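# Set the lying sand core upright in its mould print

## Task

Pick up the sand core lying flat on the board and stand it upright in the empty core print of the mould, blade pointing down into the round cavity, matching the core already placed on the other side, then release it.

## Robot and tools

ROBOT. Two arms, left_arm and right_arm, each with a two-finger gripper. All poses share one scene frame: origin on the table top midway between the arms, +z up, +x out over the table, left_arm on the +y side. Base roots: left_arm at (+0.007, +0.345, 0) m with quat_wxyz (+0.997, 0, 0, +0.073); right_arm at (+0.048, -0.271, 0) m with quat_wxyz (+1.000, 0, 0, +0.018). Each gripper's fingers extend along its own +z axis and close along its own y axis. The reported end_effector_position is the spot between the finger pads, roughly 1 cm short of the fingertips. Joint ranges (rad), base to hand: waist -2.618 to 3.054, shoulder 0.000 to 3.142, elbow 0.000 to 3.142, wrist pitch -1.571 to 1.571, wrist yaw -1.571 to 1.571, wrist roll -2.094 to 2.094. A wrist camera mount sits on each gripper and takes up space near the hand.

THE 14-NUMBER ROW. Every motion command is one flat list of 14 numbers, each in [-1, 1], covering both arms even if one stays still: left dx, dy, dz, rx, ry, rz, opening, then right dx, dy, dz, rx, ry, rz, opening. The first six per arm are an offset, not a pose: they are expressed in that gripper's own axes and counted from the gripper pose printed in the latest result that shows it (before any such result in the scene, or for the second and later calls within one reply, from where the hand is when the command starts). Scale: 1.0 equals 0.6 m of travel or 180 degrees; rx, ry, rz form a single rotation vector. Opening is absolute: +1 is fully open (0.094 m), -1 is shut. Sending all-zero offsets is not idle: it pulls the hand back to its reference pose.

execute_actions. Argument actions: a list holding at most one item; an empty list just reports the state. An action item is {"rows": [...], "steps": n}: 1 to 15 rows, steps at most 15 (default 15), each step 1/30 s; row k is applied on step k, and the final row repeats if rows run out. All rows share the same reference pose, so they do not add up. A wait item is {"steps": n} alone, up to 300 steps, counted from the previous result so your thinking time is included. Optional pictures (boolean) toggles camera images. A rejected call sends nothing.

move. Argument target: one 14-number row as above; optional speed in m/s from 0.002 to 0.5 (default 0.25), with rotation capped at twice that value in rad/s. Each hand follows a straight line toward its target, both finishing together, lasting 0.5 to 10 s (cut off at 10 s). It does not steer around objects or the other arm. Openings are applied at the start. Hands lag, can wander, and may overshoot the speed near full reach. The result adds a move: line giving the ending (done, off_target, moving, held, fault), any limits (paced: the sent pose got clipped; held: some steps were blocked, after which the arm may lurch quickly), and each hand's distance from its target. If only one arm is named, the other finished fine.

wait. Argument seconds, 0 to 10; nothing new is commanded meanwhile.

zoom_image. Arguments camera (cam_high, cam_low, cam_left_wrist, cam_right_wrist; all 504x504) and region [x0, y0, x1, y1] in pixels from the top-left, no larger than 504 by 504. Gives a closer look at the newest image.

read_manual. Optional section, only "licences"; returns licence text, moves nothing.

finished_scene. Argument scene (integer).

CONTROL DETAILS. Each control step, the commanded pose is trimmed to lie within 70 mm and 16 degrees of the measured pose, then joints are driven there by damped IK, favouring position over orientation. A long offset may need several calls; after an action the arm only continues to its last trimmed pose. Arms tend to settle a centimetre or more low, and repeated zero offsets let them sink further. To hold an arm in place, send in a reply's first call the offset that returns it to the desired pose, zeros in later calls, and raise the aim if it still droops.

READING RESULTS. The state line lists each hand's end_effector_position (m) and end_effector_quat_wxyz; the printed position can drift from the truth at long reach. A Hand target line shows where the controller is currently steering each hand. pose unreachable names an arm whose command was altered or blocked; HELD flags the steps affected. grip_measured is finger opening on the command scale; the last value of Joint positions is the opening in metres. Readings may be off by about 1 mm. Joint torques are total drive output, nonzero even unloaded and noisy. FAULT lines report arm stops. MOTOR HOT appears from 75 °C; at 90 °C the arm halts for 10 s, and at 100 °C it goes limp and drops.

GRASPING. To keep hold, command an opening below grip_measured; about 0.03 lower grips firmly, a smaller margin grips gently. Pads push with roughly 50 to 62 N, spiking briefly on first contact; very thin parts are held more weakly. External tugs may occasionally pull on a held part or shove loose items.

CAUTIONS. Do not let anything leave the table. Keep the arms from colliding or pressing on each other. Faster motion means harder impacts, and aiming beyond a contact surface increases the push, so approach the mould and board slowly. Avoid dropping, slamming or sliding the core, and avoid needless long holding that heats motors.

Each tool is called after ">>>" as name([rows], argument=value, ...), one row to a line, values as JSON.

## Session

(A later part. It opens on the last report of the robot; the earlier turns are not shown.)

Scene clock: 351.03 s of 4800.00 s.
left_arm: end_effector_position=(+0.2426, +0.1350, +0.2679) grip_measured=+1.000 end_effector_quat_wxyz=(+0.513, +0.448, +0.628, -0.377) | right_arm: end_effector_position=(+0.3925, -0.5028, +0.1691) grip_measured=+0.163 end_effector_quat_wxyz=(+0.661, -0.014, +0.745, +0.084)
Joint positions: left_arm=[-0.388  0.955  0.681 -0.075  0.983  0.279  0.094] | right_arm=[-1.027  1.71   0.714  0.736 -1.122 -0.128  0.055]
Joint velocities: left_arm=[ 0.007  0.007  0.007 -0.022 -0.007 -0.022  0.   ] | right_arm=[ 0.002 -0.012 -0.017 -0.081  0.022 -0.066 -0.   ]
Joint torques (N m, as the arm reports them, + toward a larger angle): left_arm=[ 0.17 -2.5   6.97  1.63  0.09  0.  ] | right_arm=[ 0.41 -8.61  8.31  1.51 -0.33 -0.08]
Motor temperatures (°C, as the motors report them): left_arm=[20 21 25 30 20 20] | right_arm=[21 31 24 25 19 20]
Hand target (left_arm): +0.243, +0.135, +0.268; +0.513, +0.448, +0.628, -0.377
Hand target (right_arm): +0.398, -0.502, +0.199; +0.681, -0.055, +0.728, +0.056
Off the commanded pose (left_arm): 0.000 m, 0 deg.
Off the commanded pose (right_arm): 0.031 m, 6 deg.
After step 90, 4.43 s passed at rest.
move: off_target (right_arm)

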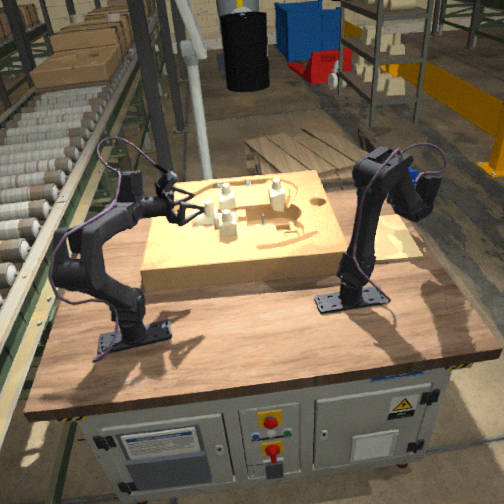

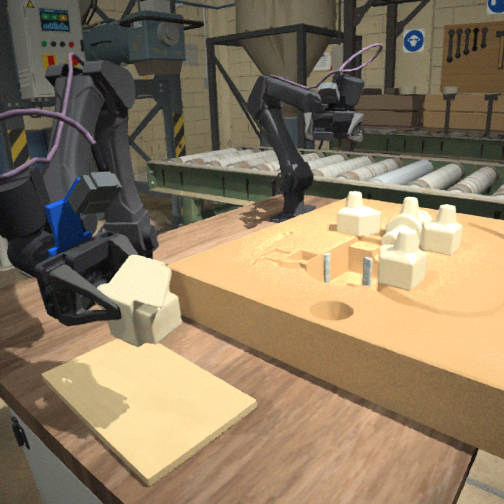

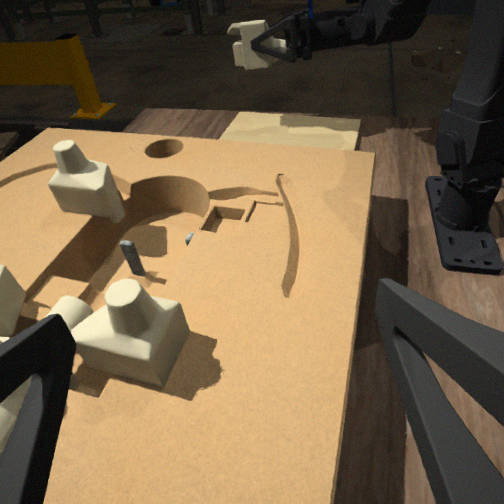

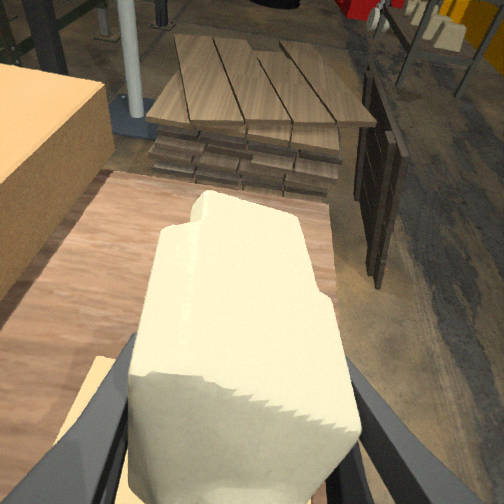

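>>> move(target=[0, 0, 0, 0, 0, 0, 1.0, -0.0295, 0.6645, 0.017, 0.0578, 0.3944, 0.0035, 0.13], speed=0.22)

Scene clock: 360.77 s of 4800.00 s.
left_arm: end_effector_position=(+0.2426, +0.1350, +0.2679) grip_measured=+1.000 end_effector_quat_wxyz=(+0.513, +0.448, +0.628, -0.377) | right_arm: end_effector_position=(+0.3447, -0.1143, +0.2151) grip_measured=+0.163 end_effector_quat_wxyz=(+0.079, -0.010, +0.997, -0.015)
Joint positions: left_arm=[-0.388  0.955  0.681 -0.075  0.983  0.279  0.094] | right_arm=[ 0.501  1.751  1.843 -1.541  0.104  0.511  0.055]
Joint velocities: left_arm=[ 0.007 -0.002  0.017 -0.066  0.051  0.022  0.   ] | right_arm=[ 0.007 -0.022 -0.007  0.022  0.007  0.022 -0.   ]
Joint torques (N m, as the arm reports them, + toward a larger angle): left_arm=[-0.03 -2.54  6.93  1.64  0.14 -0.02] | right_arm=[ 0.16 -6.6   8.9   0.36  0.16  0.04]
Motor temperatures (°C, as the motors report them): left_arm=[20 21 25 30 20 20] | right_arm=[21 31 26 26 19 20]
Hand target (left_arm): +0.243, +0.135, +0.268; +0.513, +0.448, +0.628, -0.377
Hand target (right_arm): +0.351, -0.112, +0.227; +0.100, -0.006, +0.995, -0.008
Off the commanded pose (left_arm): 0.000 m, 0 deg.
Off the commanded pose (right_arm): 0.016 m, 4 deg.
After step 90, 3.20 s passed at rest.
move: off_target (right_arm)

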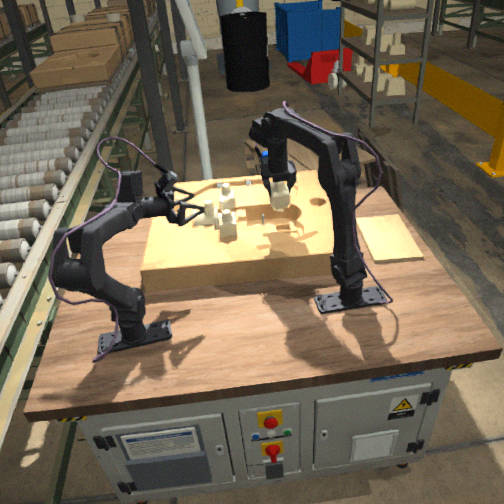

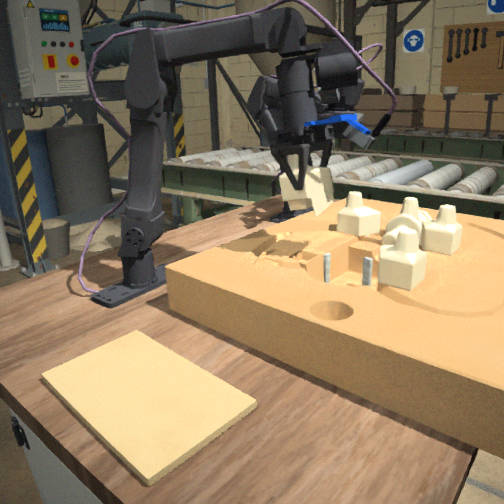

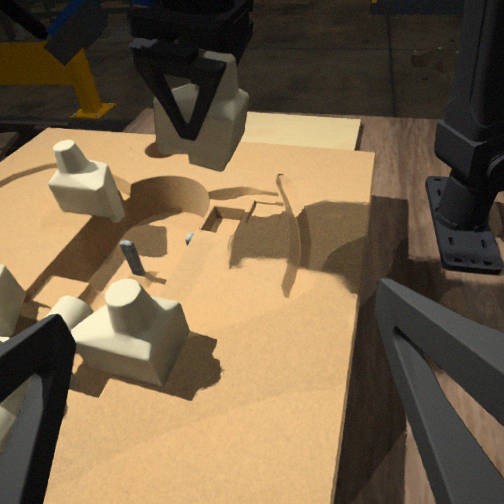

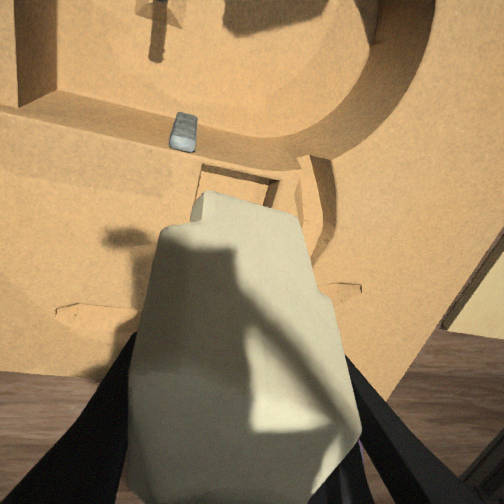

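>>> execute_actions(actions=[])

Scene clock: 369.37 s of 4800.00 s.
left_arm: end_effector_position=(+0.2426, +0.1350, +0.2679) grip_measured=+1.000 end_effector_quat_wxyz=(+0.513, +0.448, +0.628, -0.377) | right_arm: end_effector_position=(+0.3445, -0.1144, +0.2151) grip_measured=+0.163 end_effector_quat_wxyz=(+0.078, -0.010, +0.997, -0.015)
Joint positions: left_arm=[-0.388  0.955  0.681 -0.075  0.983  0.279  0.094] | right_arm=[ 0.501  1.751  1.844 -1.542  0.104  0.512  0.055]
Joint velocities: left_arm=[-0.012 -0.012 -0.002 -0.037 -0.022  0.007  0.   ] | right_arm=[-0.002 -0.027  0.002  0.051  0.022 -0.007 -0.001]
Joint torques (N m, as the arm reports them, + toward a larger angle): left_arm=[ 0.02 -2.49  6.94  1.64  0.15  0.  ] | right_arm=[ 0.21 -6.59  8.89  0.32  0.14  0.02]
Motor temperatures (°C, as the motors report them): left_arm=[20 21 25 30 20 20] | right_arm=[21 31 26 24 19 20]
Hand target (left_arm): +0.243, +0.135, +0.268; +0.513, +0.448, +0.628, -0.377
Hand target (right_arm): +0.351, -0.112, +0.227; +0.100, -0.006, +0.995, -0.008
Off the commanded pose (left_arm): 0.000 m, 0 deg.
Off the commanded pose (right_arm): 0.016 m, 4 deg.
Steps of this call (steps 1 to 90: nothing new was sent; then 5.60 s passed at rest). Readings (end_effector_position):
1: left_arm (+0.2426, +0.1350, +0.2679) | right_arm (+0.3446, -0.1143, +0.2150)
2: left_arm (+0.2426, +0.1350, +0.2679) | right_arm (+0.3445, -0.1144, +0.2150)
4: left_arm (+0.2426, +0.1350, +0.2679) | right_arm (+0.3445, -0.1144, +0.2150)
8: left_arm (+0.2426, +0.1350, +0.2679) | right_arm (+0.3445, -0.1144, +0.2151)
90: the state above

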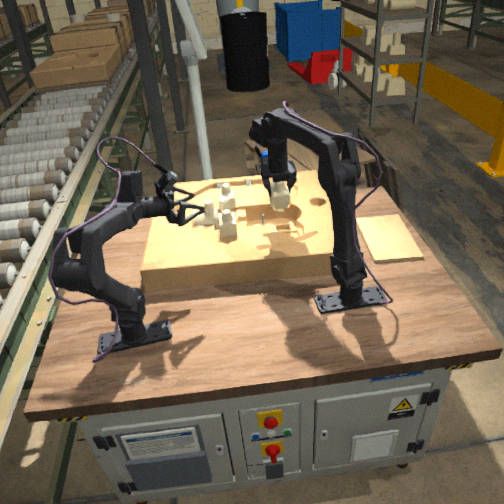

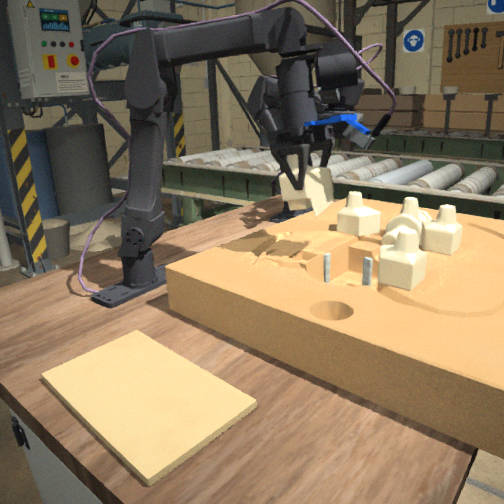

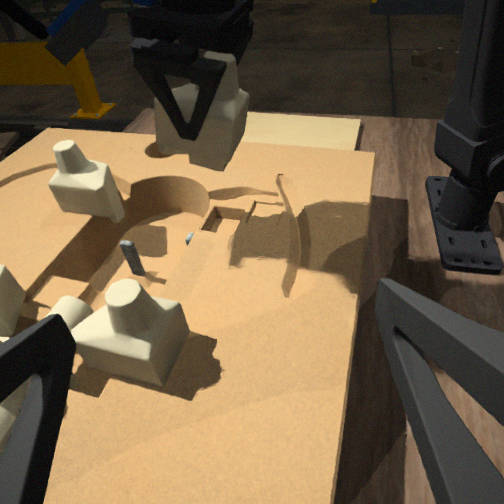

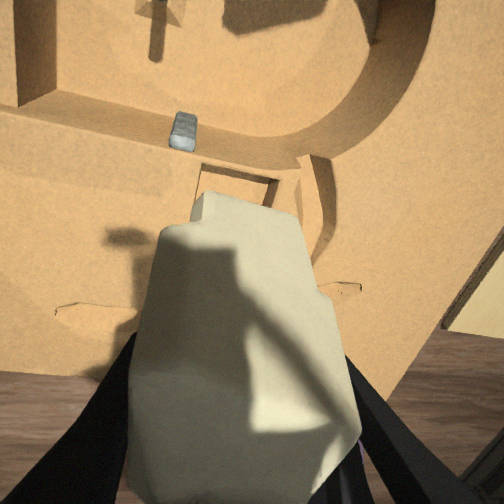

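>>> move(target=[0,0,0,0,0,0,1.0, 0.0127,0.0017,0.0858,-0.0098,0.0707,0.0060,0.13], speed=0.05)

Scene clock: 379.77 s of 4800.00 s.
left_arm: end_effector_position=(+0.2426, +0.1350, +0.2679) grip_measured=+1.000 end_effector_quat_wxyz=(+0.513, +0.448, +0.628, -0.377) | right_arm: end_effector_position=(+0.3469, -0.1116, +0.1642) grip_measured=+0.163 end_effector_quat_wxyz=(-0.026, -0.001, +1.000, +0.001)
Joint positions: left_arm=[-0.388  0.955  0.681 -0.075  0.983  0.279  0.094] | right_arm=[ 0.437  1.887  1.818 -1.547 -0.025  0.472  0.055]
Joint velocities: left_arm=[-0.012 -0.017 -0.007 -0.007 -0.007 -0.051  0.   ] | right_arm=[-0.012 -0.022 -0.007  0.022 -0.095  0.081 -0.001]
Joint torques (N m, as the arm reports them, + toward a larger angle): left_arm=[ 0.11 -2.43  7.05  1.63  0.14  0.02] | right_arm=[-0.62 -7.61  5.63 -0.02 -0.13 -0.12]
Motor temperatures (°C, as the motors report them): left_arm=[20 21 25 31 20 20] | right_arm=[21 31 27 23 19 20]
Hand target (left_arm): +0.243, +0.135, +0.268; +0.513, +0.448, +0.628, -0.377
Hand target (right_arm): +0.345, -0.114, +0.164; -0.033, -0.000, +0.999, +0.002
Off the commanded pose (left_arm): 0.000 m, 0 deg.
Off the commanded pose (right_arm): 0.004 m, 1 deg.
After step 90, 4.83 s passed at rest.
move: done

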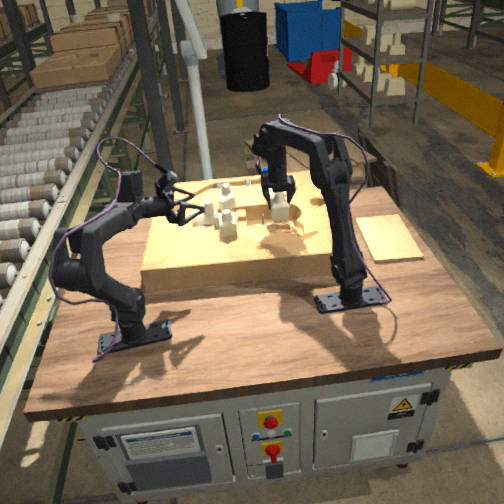

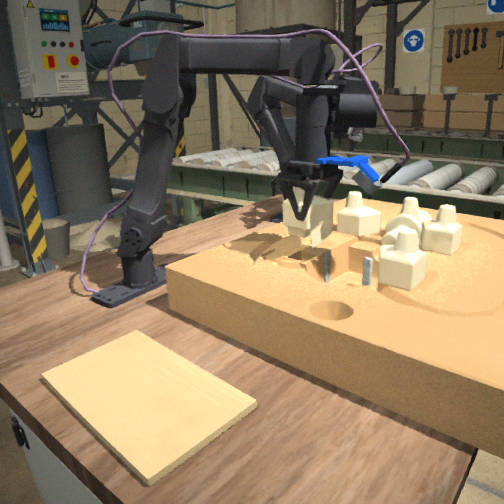

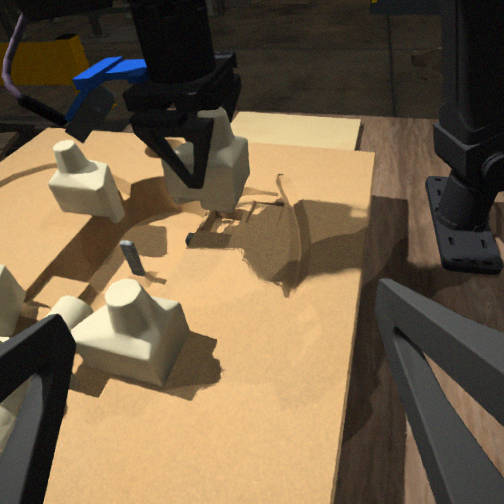

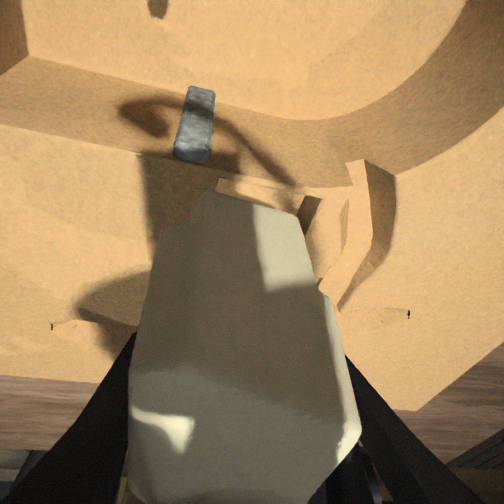

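>>> zoom_image(camera="cam_left_wrist", region=[120, 90, 320, 290])

>>> zoom_image(camera="cam_low", region=[250, 170, 450, 320])

>>> zoom_image(camera="cam_high", region=[220, 160, 340, 260])

Region (120, 90, 320, 290) of cam_left_wrist's 504x504 image, scaled by 2.520, with more detail than that image has.

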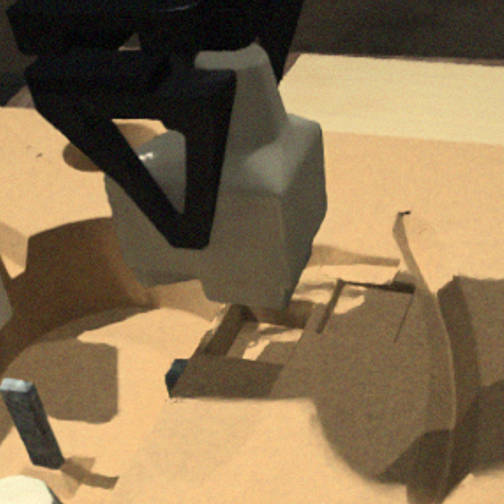

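Region (250, 170, 450, 320) of cam_low's 504x504 image, scaled by 2.520, with more detail than that image has; it fills the top 378 rows of this view, and the rest is white.

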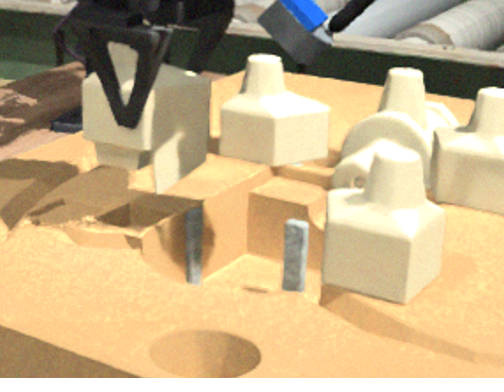

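Region (220, 160, 340, 260) of cam_high's 504x504 image, scaled by 4.200, with more detail than that image has.

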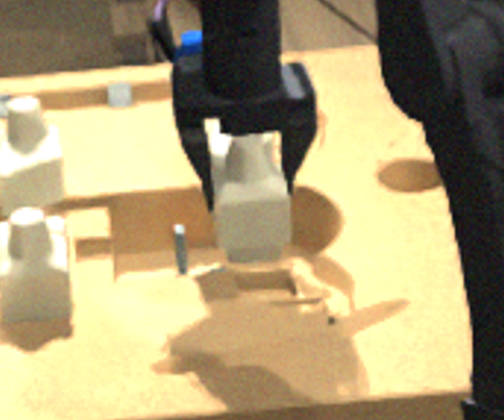

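>>> move(target=[0,0,0,0,0,0,1.0, -0.009,-0.019,0.0128,0,0.0045,0,0.13], speed=0.03)

>>> zoom_image(camera="cam_left_wrist", region=[140, 130, 290, 280])

>>> zoom_image(camera="cam_low", region=[260, 180, 380, 300])

>>> zoom_image(camera="cam_high", region=[245, 180, 325, 250])

Scene clock: 410.00 s of 4800.00 s.
left_arm: end_effector_position=(+0.2426, +0.1350, +0.2679) grip_measured=+1.000 end_effector_quat_wxyz=(+0.513, +0.448, +0.628, -0.377) | right_arm: end_effector_position=(+0.3497, -0.1218, +0.1590) grip_measured=+0.163 end_effector_quat_wxyz=(-0.032, +0.001, +0.999, -0.001)
Joint positions: left_arm=[-0.388  0.955  0.681 -0.075  0.983  0.279  0.094] | right_arm=[ 0.405  1.887  1.796 -1.538 -0.026  0.443  0.055]
Joint velocities: left_arm=[-0.007 -0.017 -0.002 -0.037 -0.037 -0.051  0.   ] | right_arm=[-0.002  0.017 -0.002  0.007 -0.066  0.022 -0.001]
Joint torques (N m, as the arm reports them, + toward a larger angle): left_arm=[ 0.13 -2.55  6.89  1.6   0.14  0.01] | right_arm=[-0.62 -7.12  5.48  0.1  -0.08 -0.09]
Motor temperatures (°C, as the motors report them): left_arm=[20 20 25 31 20 20] | right_arm=[21 32 25 22 19 20]
Hand target (left_arm): +0.243, +0.135, +0.268; +0.513, +0.448, +0.628, -0.377
Hand target (right_arm): +0.352, -0.123, +0.156; -0.033, -0.000, +0.999, +0.001
Off the commanded pose (left_arm): 0.000 m, 0 deg.
Off the commanded pose (right_arm): 0.004 m, 0 deg.
After step 90, 26.47 s passed at rest.
move: done

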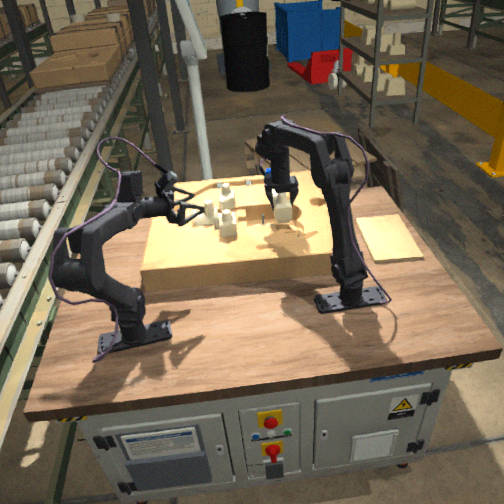

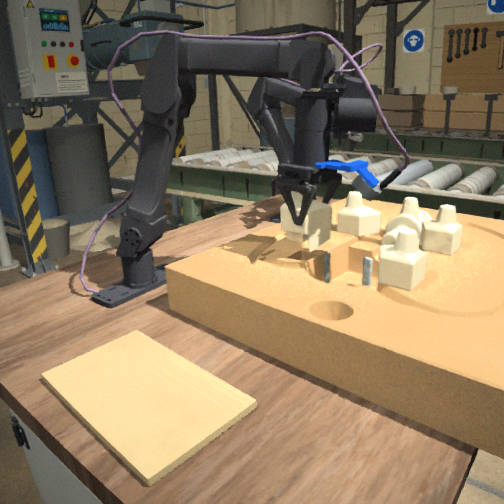

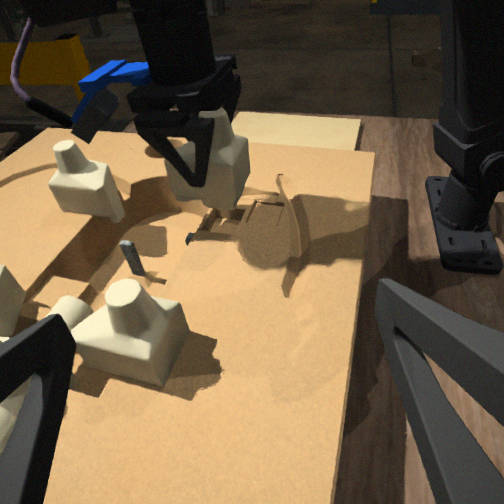

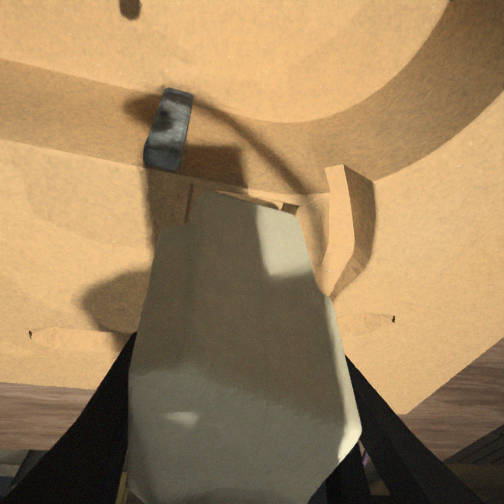

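Region (140, 130, 290, 280) of cam_left_wrist's 504x504 image, scaled by 3.360, with more detail than that image has.

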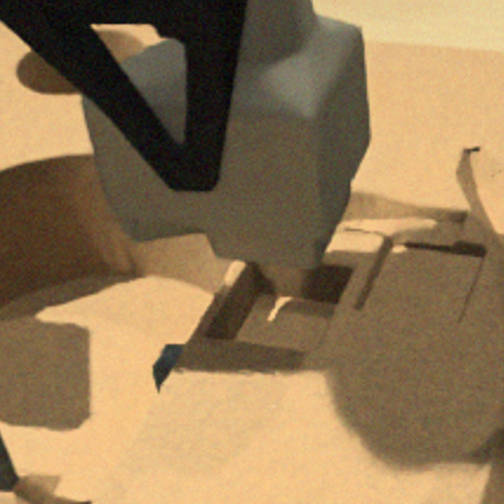

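Region (260, 180, 380, 300) of cam_low's 504x504 image, scaled by 4.200, with more detail than that image has.

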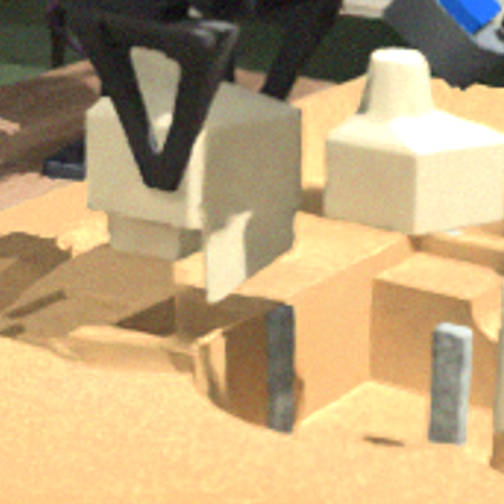

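Region (245, 180, 325, 250) of cam_high's 504x504 image, scaled by 6.300, with more detail than that image has; it fills the top 441 rows of this view, and the rest is white.

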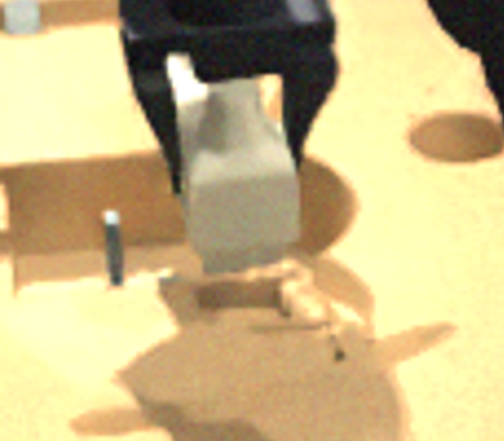

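>>> move(target=[0,0,0,0,0,0,1.0, -0.0168,-0.002,0.0023,0,0.0005,0,0.13], speed=0.03)

>>> zoom_image(camera="cam_left_wrist", region=[140, 130, 290, 280])

>>> zoom_image(camera="cam_low", region=[260, 180, 380, 300])

>>> zoom_image(camera="cam_high", region=[245, 180, 325, 250])

Scene clock: 429.03 s of 4800.00 s.
left_arm: end_effector_position=(+0.2426, +0.1350, +0.2679) grip_measured=+1.000 end_effector_quat_wxyz=(+0.513, +0.448, +0.628, -0.377) | right_arm: end_effector_position=(+0.3521, -0.1231, +0.1476) grip_measured=+0.163 end_effector_quat_wxyz=(-0.047, +0.001, +0.999, -0.008)
Joint positions: left_arm=[-0.388  0.955  0.681 -0.075  0.983  0.279  0.094] | right_arm=[ 0.399  1.923  1.796 -1.536 -0.026  0.437  0.055]
Joint velocities: left_arm=[-0.002 -0.017  0.007 -0.037  0.051 -0.066  0.   ] | right_arm=[-0.012  0.012 -0.002 -0.037  0.007 -0.066 -0.001]
Joint torques (N m, as the arm reports them, + toward a larger angle): left_arm=[-0.04 -2.55  7.11  1.65  0.13 -0.02] | right_arm=[-0.63 -7.95  8.56 -0.1  -0.08 -0.12]
Motor temperatures (°C, as the motors report them): left_arm=[20 20 25 31 20 20] | right_arm=[21 32 25 21 19 20]
Hand target (left_arm): +0.243, +0.135, +0.268; +0.513, +0.448, +0.628, -0.377
Hand target (right_arm): +0.359, -0.123, +0.157; -0.032, +0.001, +0.999, -0.000
Off the commanded pose (left_arm): 0.000 m, 0 deg.
Off the commanded pose (right_arm): 0.012 m, 2 deg.
After step 90, 15.27 s passed at rest.
move: off_target (right_arm)

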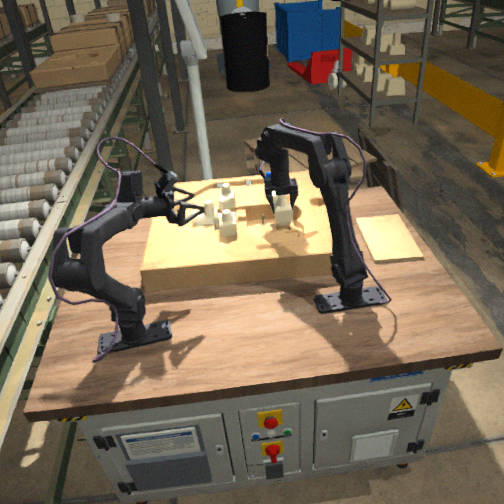

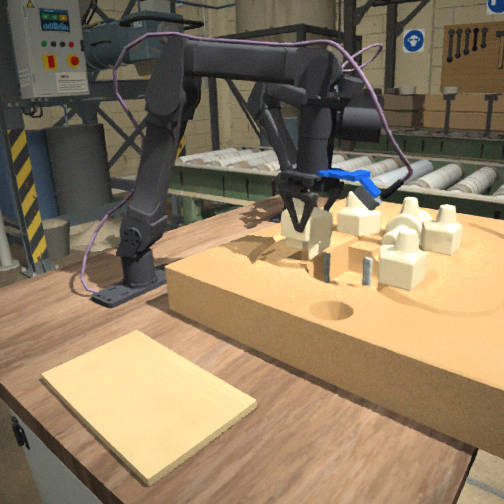

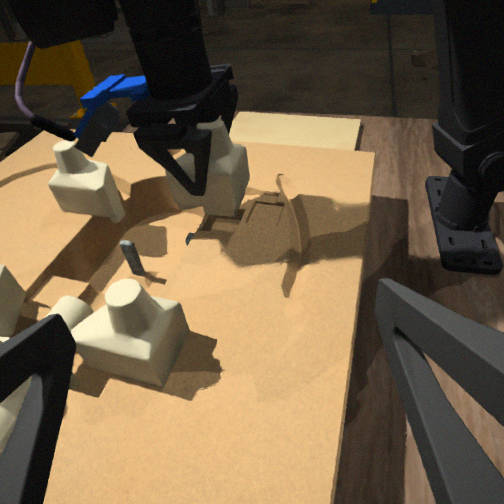

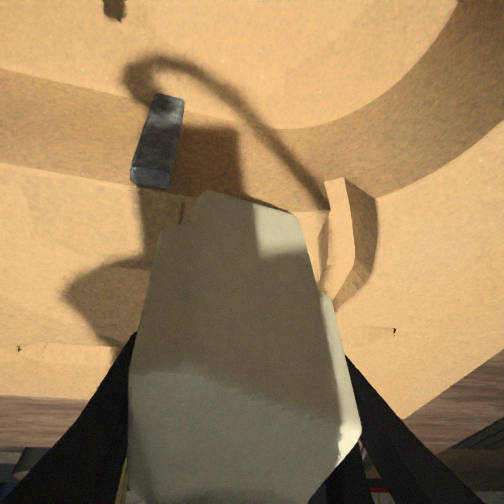

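Region (140, 130, 290, 280) of cam_left_wrist's 504x504 image, scaled by 3.360, with more detail than that image has.

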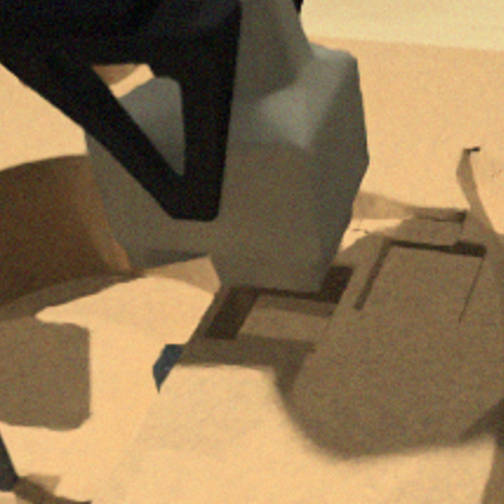

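Region (260, 180, 380, 300) of cam_low's 504x504 image, scaled by 4.200, with more detail than that image has.

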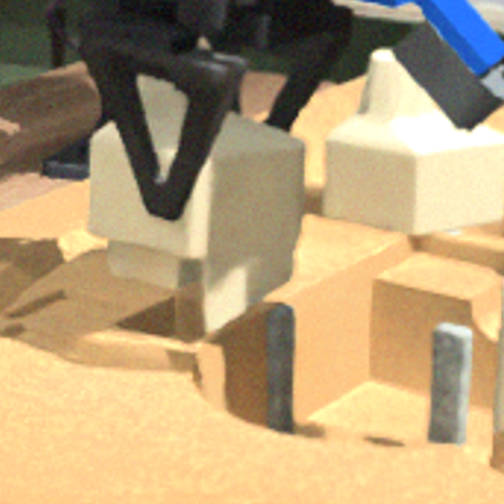

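Region (245, 180, 325, 250) of cam_high's 504x504 image, scaled by 6.300, with more detail than that image has; it fills the top 441 rows of this view, and the rest is white.

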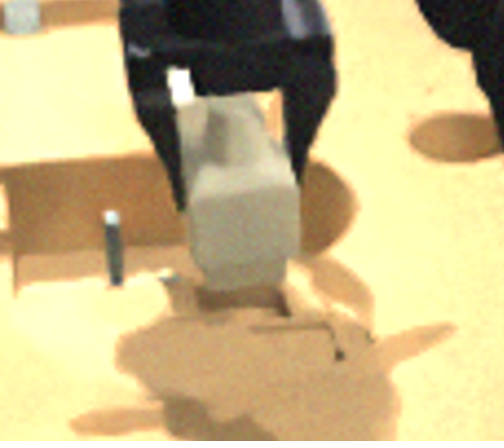

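>>> move(target=[0,0,0,0,0,0,1.0, -0.0122,0.006,-0.0053,-0.006,-0.013,0,0.13], speed=0.02)

>>> zoom_image(camera="cam_left_wrist", region=[140, 130, 290, 280])

>>> zoom_image(camera="cam_low", region=[260, 180, 380, 300])

>>> zoom_image(camera="cam_high", region=[245, 180, 325, 250])

Scene clock: 445.60 s of 4800.00 s.
left_arm: end_effector_position=(+0.2426, +0.1350, +0.2679) grip_measured=+1.000 end_effector_quat_wxyz=(+0.513, +0.448, +0.628, -0.377) | right_arm: end_effector_position=(+0.3586, -0.1201, +0.1470) grip_measured=+0.163 end_effector_quat_wxyz=(-0.034, +0.001, +0.999, -0.002)
Joint positions: left_arm=[-0.388  0.955  0.681 -0.075  0.983  0.279  0.094] | right_arm=[ 0.399  1.923  1.796 -1.507 -0.026  0.436  0.055]
Joint velocities: left_arm=[-0.022 -0.012 -0.002  0.051 -0.051  0.007  0.   ] | right_arm=[-0.017 -0.007  0.002  0.007 -0.022  0.022  0.001]
Joint torques (N m, as the arm reports them, + toward a larger angle): left_arm=[ 0.   -2.49  6.99  1.62  0.12  0.03] | right_arm=[ 0.   -8.69  5.69  0.08 -0.07 -0.01]
Motor temperatures (°C, as the motors report them): left_arm=[20 20 25 31 20 20] | right_arm=[21 32 27 21 19 20]
Hand target (left_arm): +0.243, +0.135, +0.268; +0.513, +0.448, +0.628, -0.377
Hand target (right_arm): +0.360, -0.120, +0.150; -0.027, +0.001, +1.000, +0.001
Off the commanded pose (left_arm): 0.000 m, 0 deg.
Off the commanded pose (right_arm): 0.003 m, 1 deg.
After step 90, 12.23 s passed at rest.
move: done

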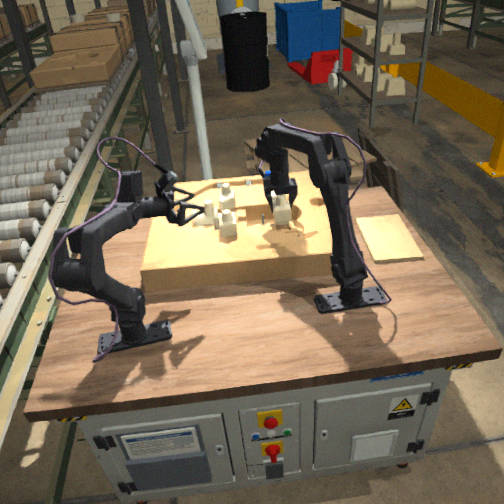

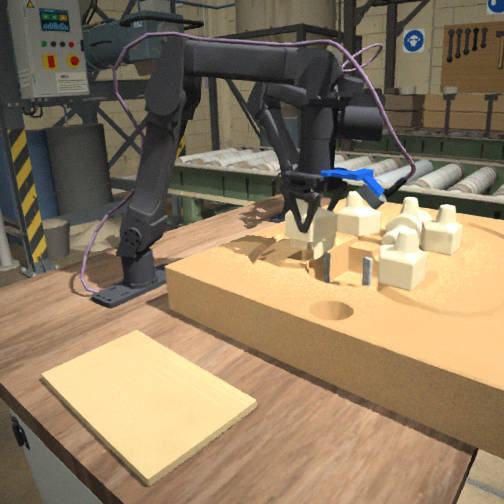

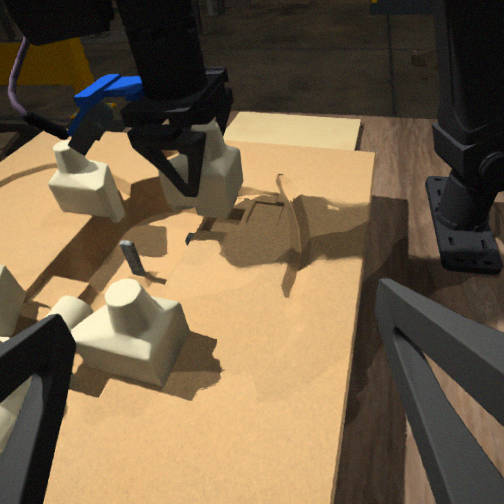

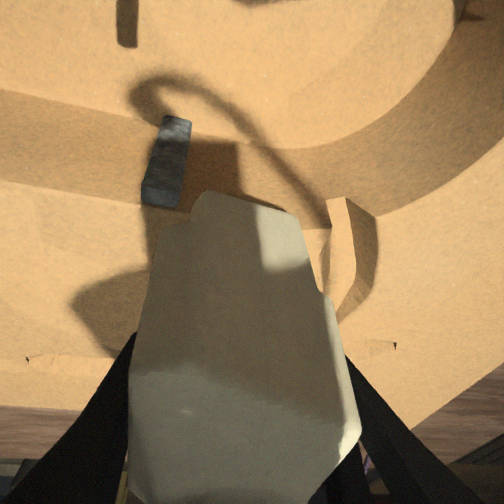

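Region (140, 130, 290, 280) of cam_left_wrist's 504x504 image, scaled by 3.360, with more detail than that image has.

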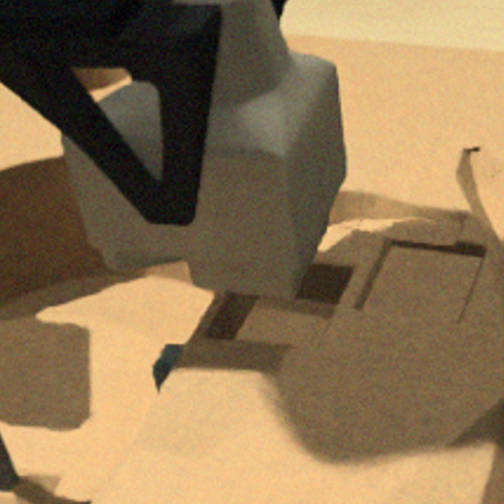

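Region (260, 180, 380, 300) of cam_low's 504x504 image, scaled by 4.200, with more detail than that image has.

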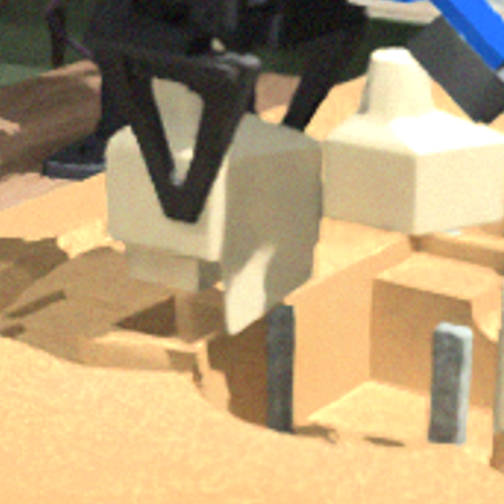

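Region (245, 180, 325, 250) of cam_high's 504x504 image, scaled by 6.300, with more detail than that image has; it fills the top 441 rows of this view, and the rest is white.

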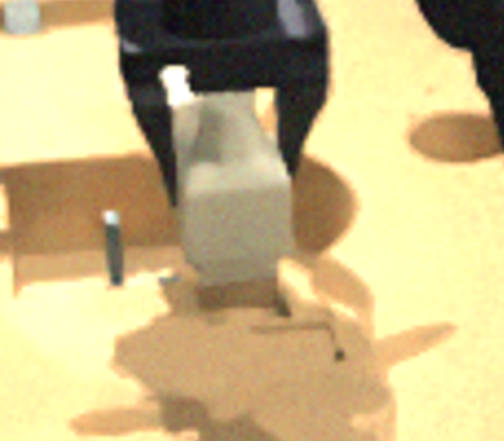

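>>> move(target=[0,0,0,0,0,0,1.0, 0.0037,-0.0057,0.007,0.0009,0.002,0,0.13], speed=0.02)

>>> zoom_image(camera="cam_left_wrist", region=[140, 130, 290, 280])

>>> zoom_image(camera="cam_low", region=[260, 180, 380, 300])

>>> zoom_image(camera="cam_high", region=[245, 180, 325, 250])

Scene clock: 465.00 s of 4800.00 s.
left_arm: end_effector_position=(+0.2426, +0.1350, +0.2679) grip_measured=+1.000 end_effector_quat_wxyz=(+0.513, +0.448, +0.628, -0.377) | right_arm: end_effector_position=(+0.3548, -0.1218, +0.1409) grip_measured=+0.163 end_effector_quat_wxyz=(-0.043, +0.001, +0.999, -0.006)
Joint positions: left_arm=[-0.388  0.955  0.681 -0.075  0.983  0.279  0.094] | right_arm=[ 0.399  1.923  1.77  -1.501 -0.026  0.436  0.055]
Joint velocities: left_arm=[-0.002 -0.012 -0.007  0.037  0.037 -0.037  0.   ] | right_arm=[ 0.002  0.002 -0.017 -0.022  0.051 -0.022 -0.   ]
Joint torques (N m, as the arm reports them, + toward a larger angle): left_arm=[-0.04 -2.51  6.93  1.61  0.13 -0.01] | right_arm=[-0.36 -8.62  5.58  0.01 -0.07 -0.09]
Motor temperatures (°C, as the motors report them): left_arm=[20 20 25 31 20 20] | right_arm=[21 33 26 21 19 20]
Hand target (left_arm): +0.243, +0.135, +0.268; +0.513, +0.448, +0.628, -0.377
Hand target (right_arm): +0.356, -0.123, +0.143; -0.038, +0.001, +0.999, -0.003
Off the commanded pose (left_arm): 0.000 m, 0 deg.
Off the commanded pose (right_arm): 0.003 m, 1 deg.
After step 90, 15.70 s passed at rest.
move: done

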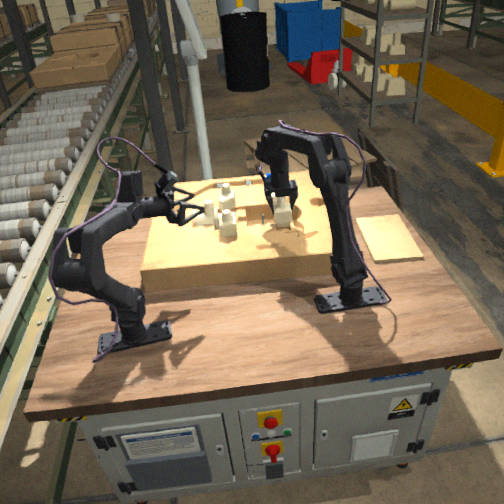

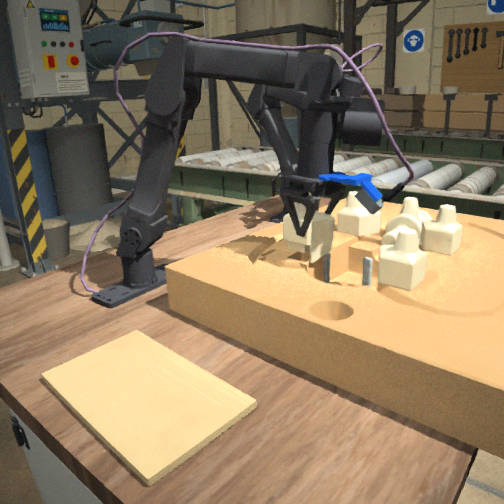

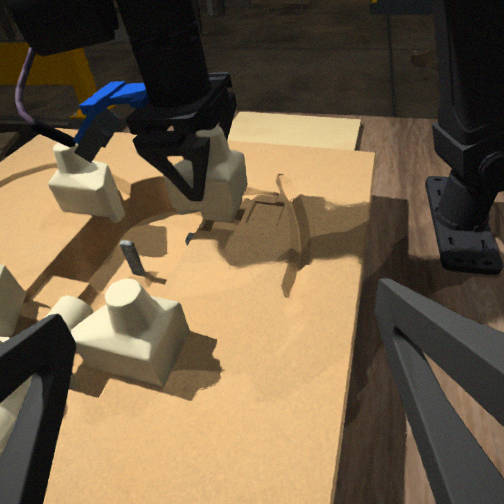

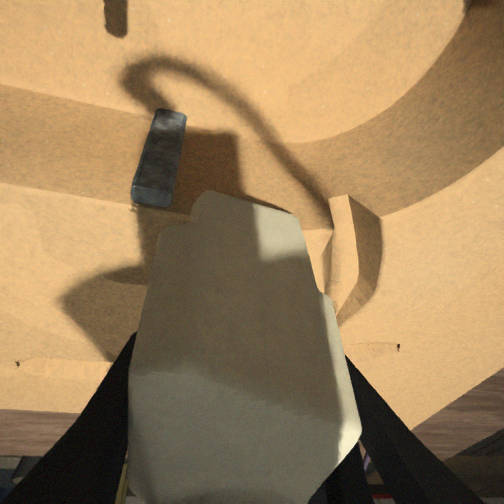

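Region (140, 130, 290, 280) of cam_left_wrist's 504x504 image, scaled by 3.360, with more detail than that image has.

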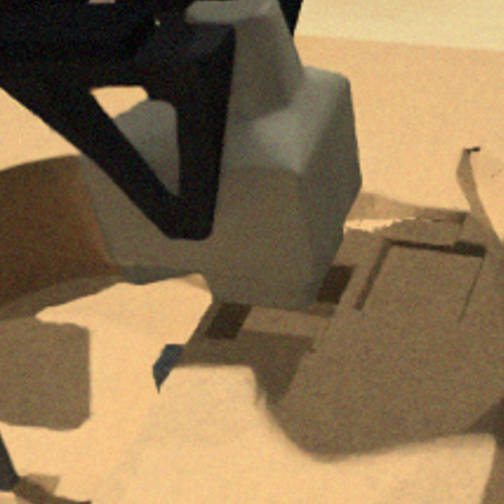

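Region (260, 180, 380, 300) of cam_low's 504x504 image, scaled by 4.200, with more detail than that image has.

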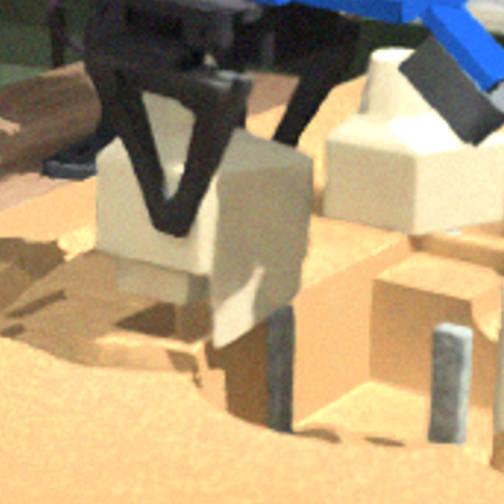

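Region (245, 180, 325, 250) of cam_high's 504x504 image, scaled by 6.300, with more detail than that image has; it fills the top 441 rows of this view, and the rest is white.

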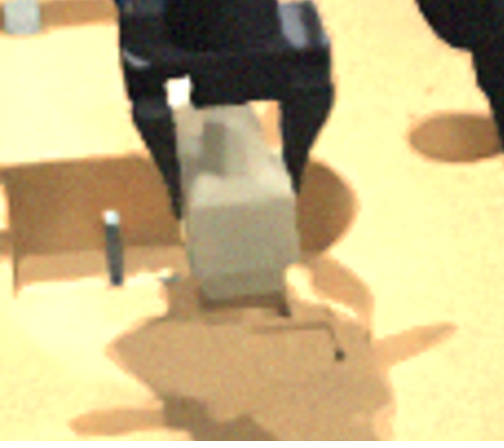

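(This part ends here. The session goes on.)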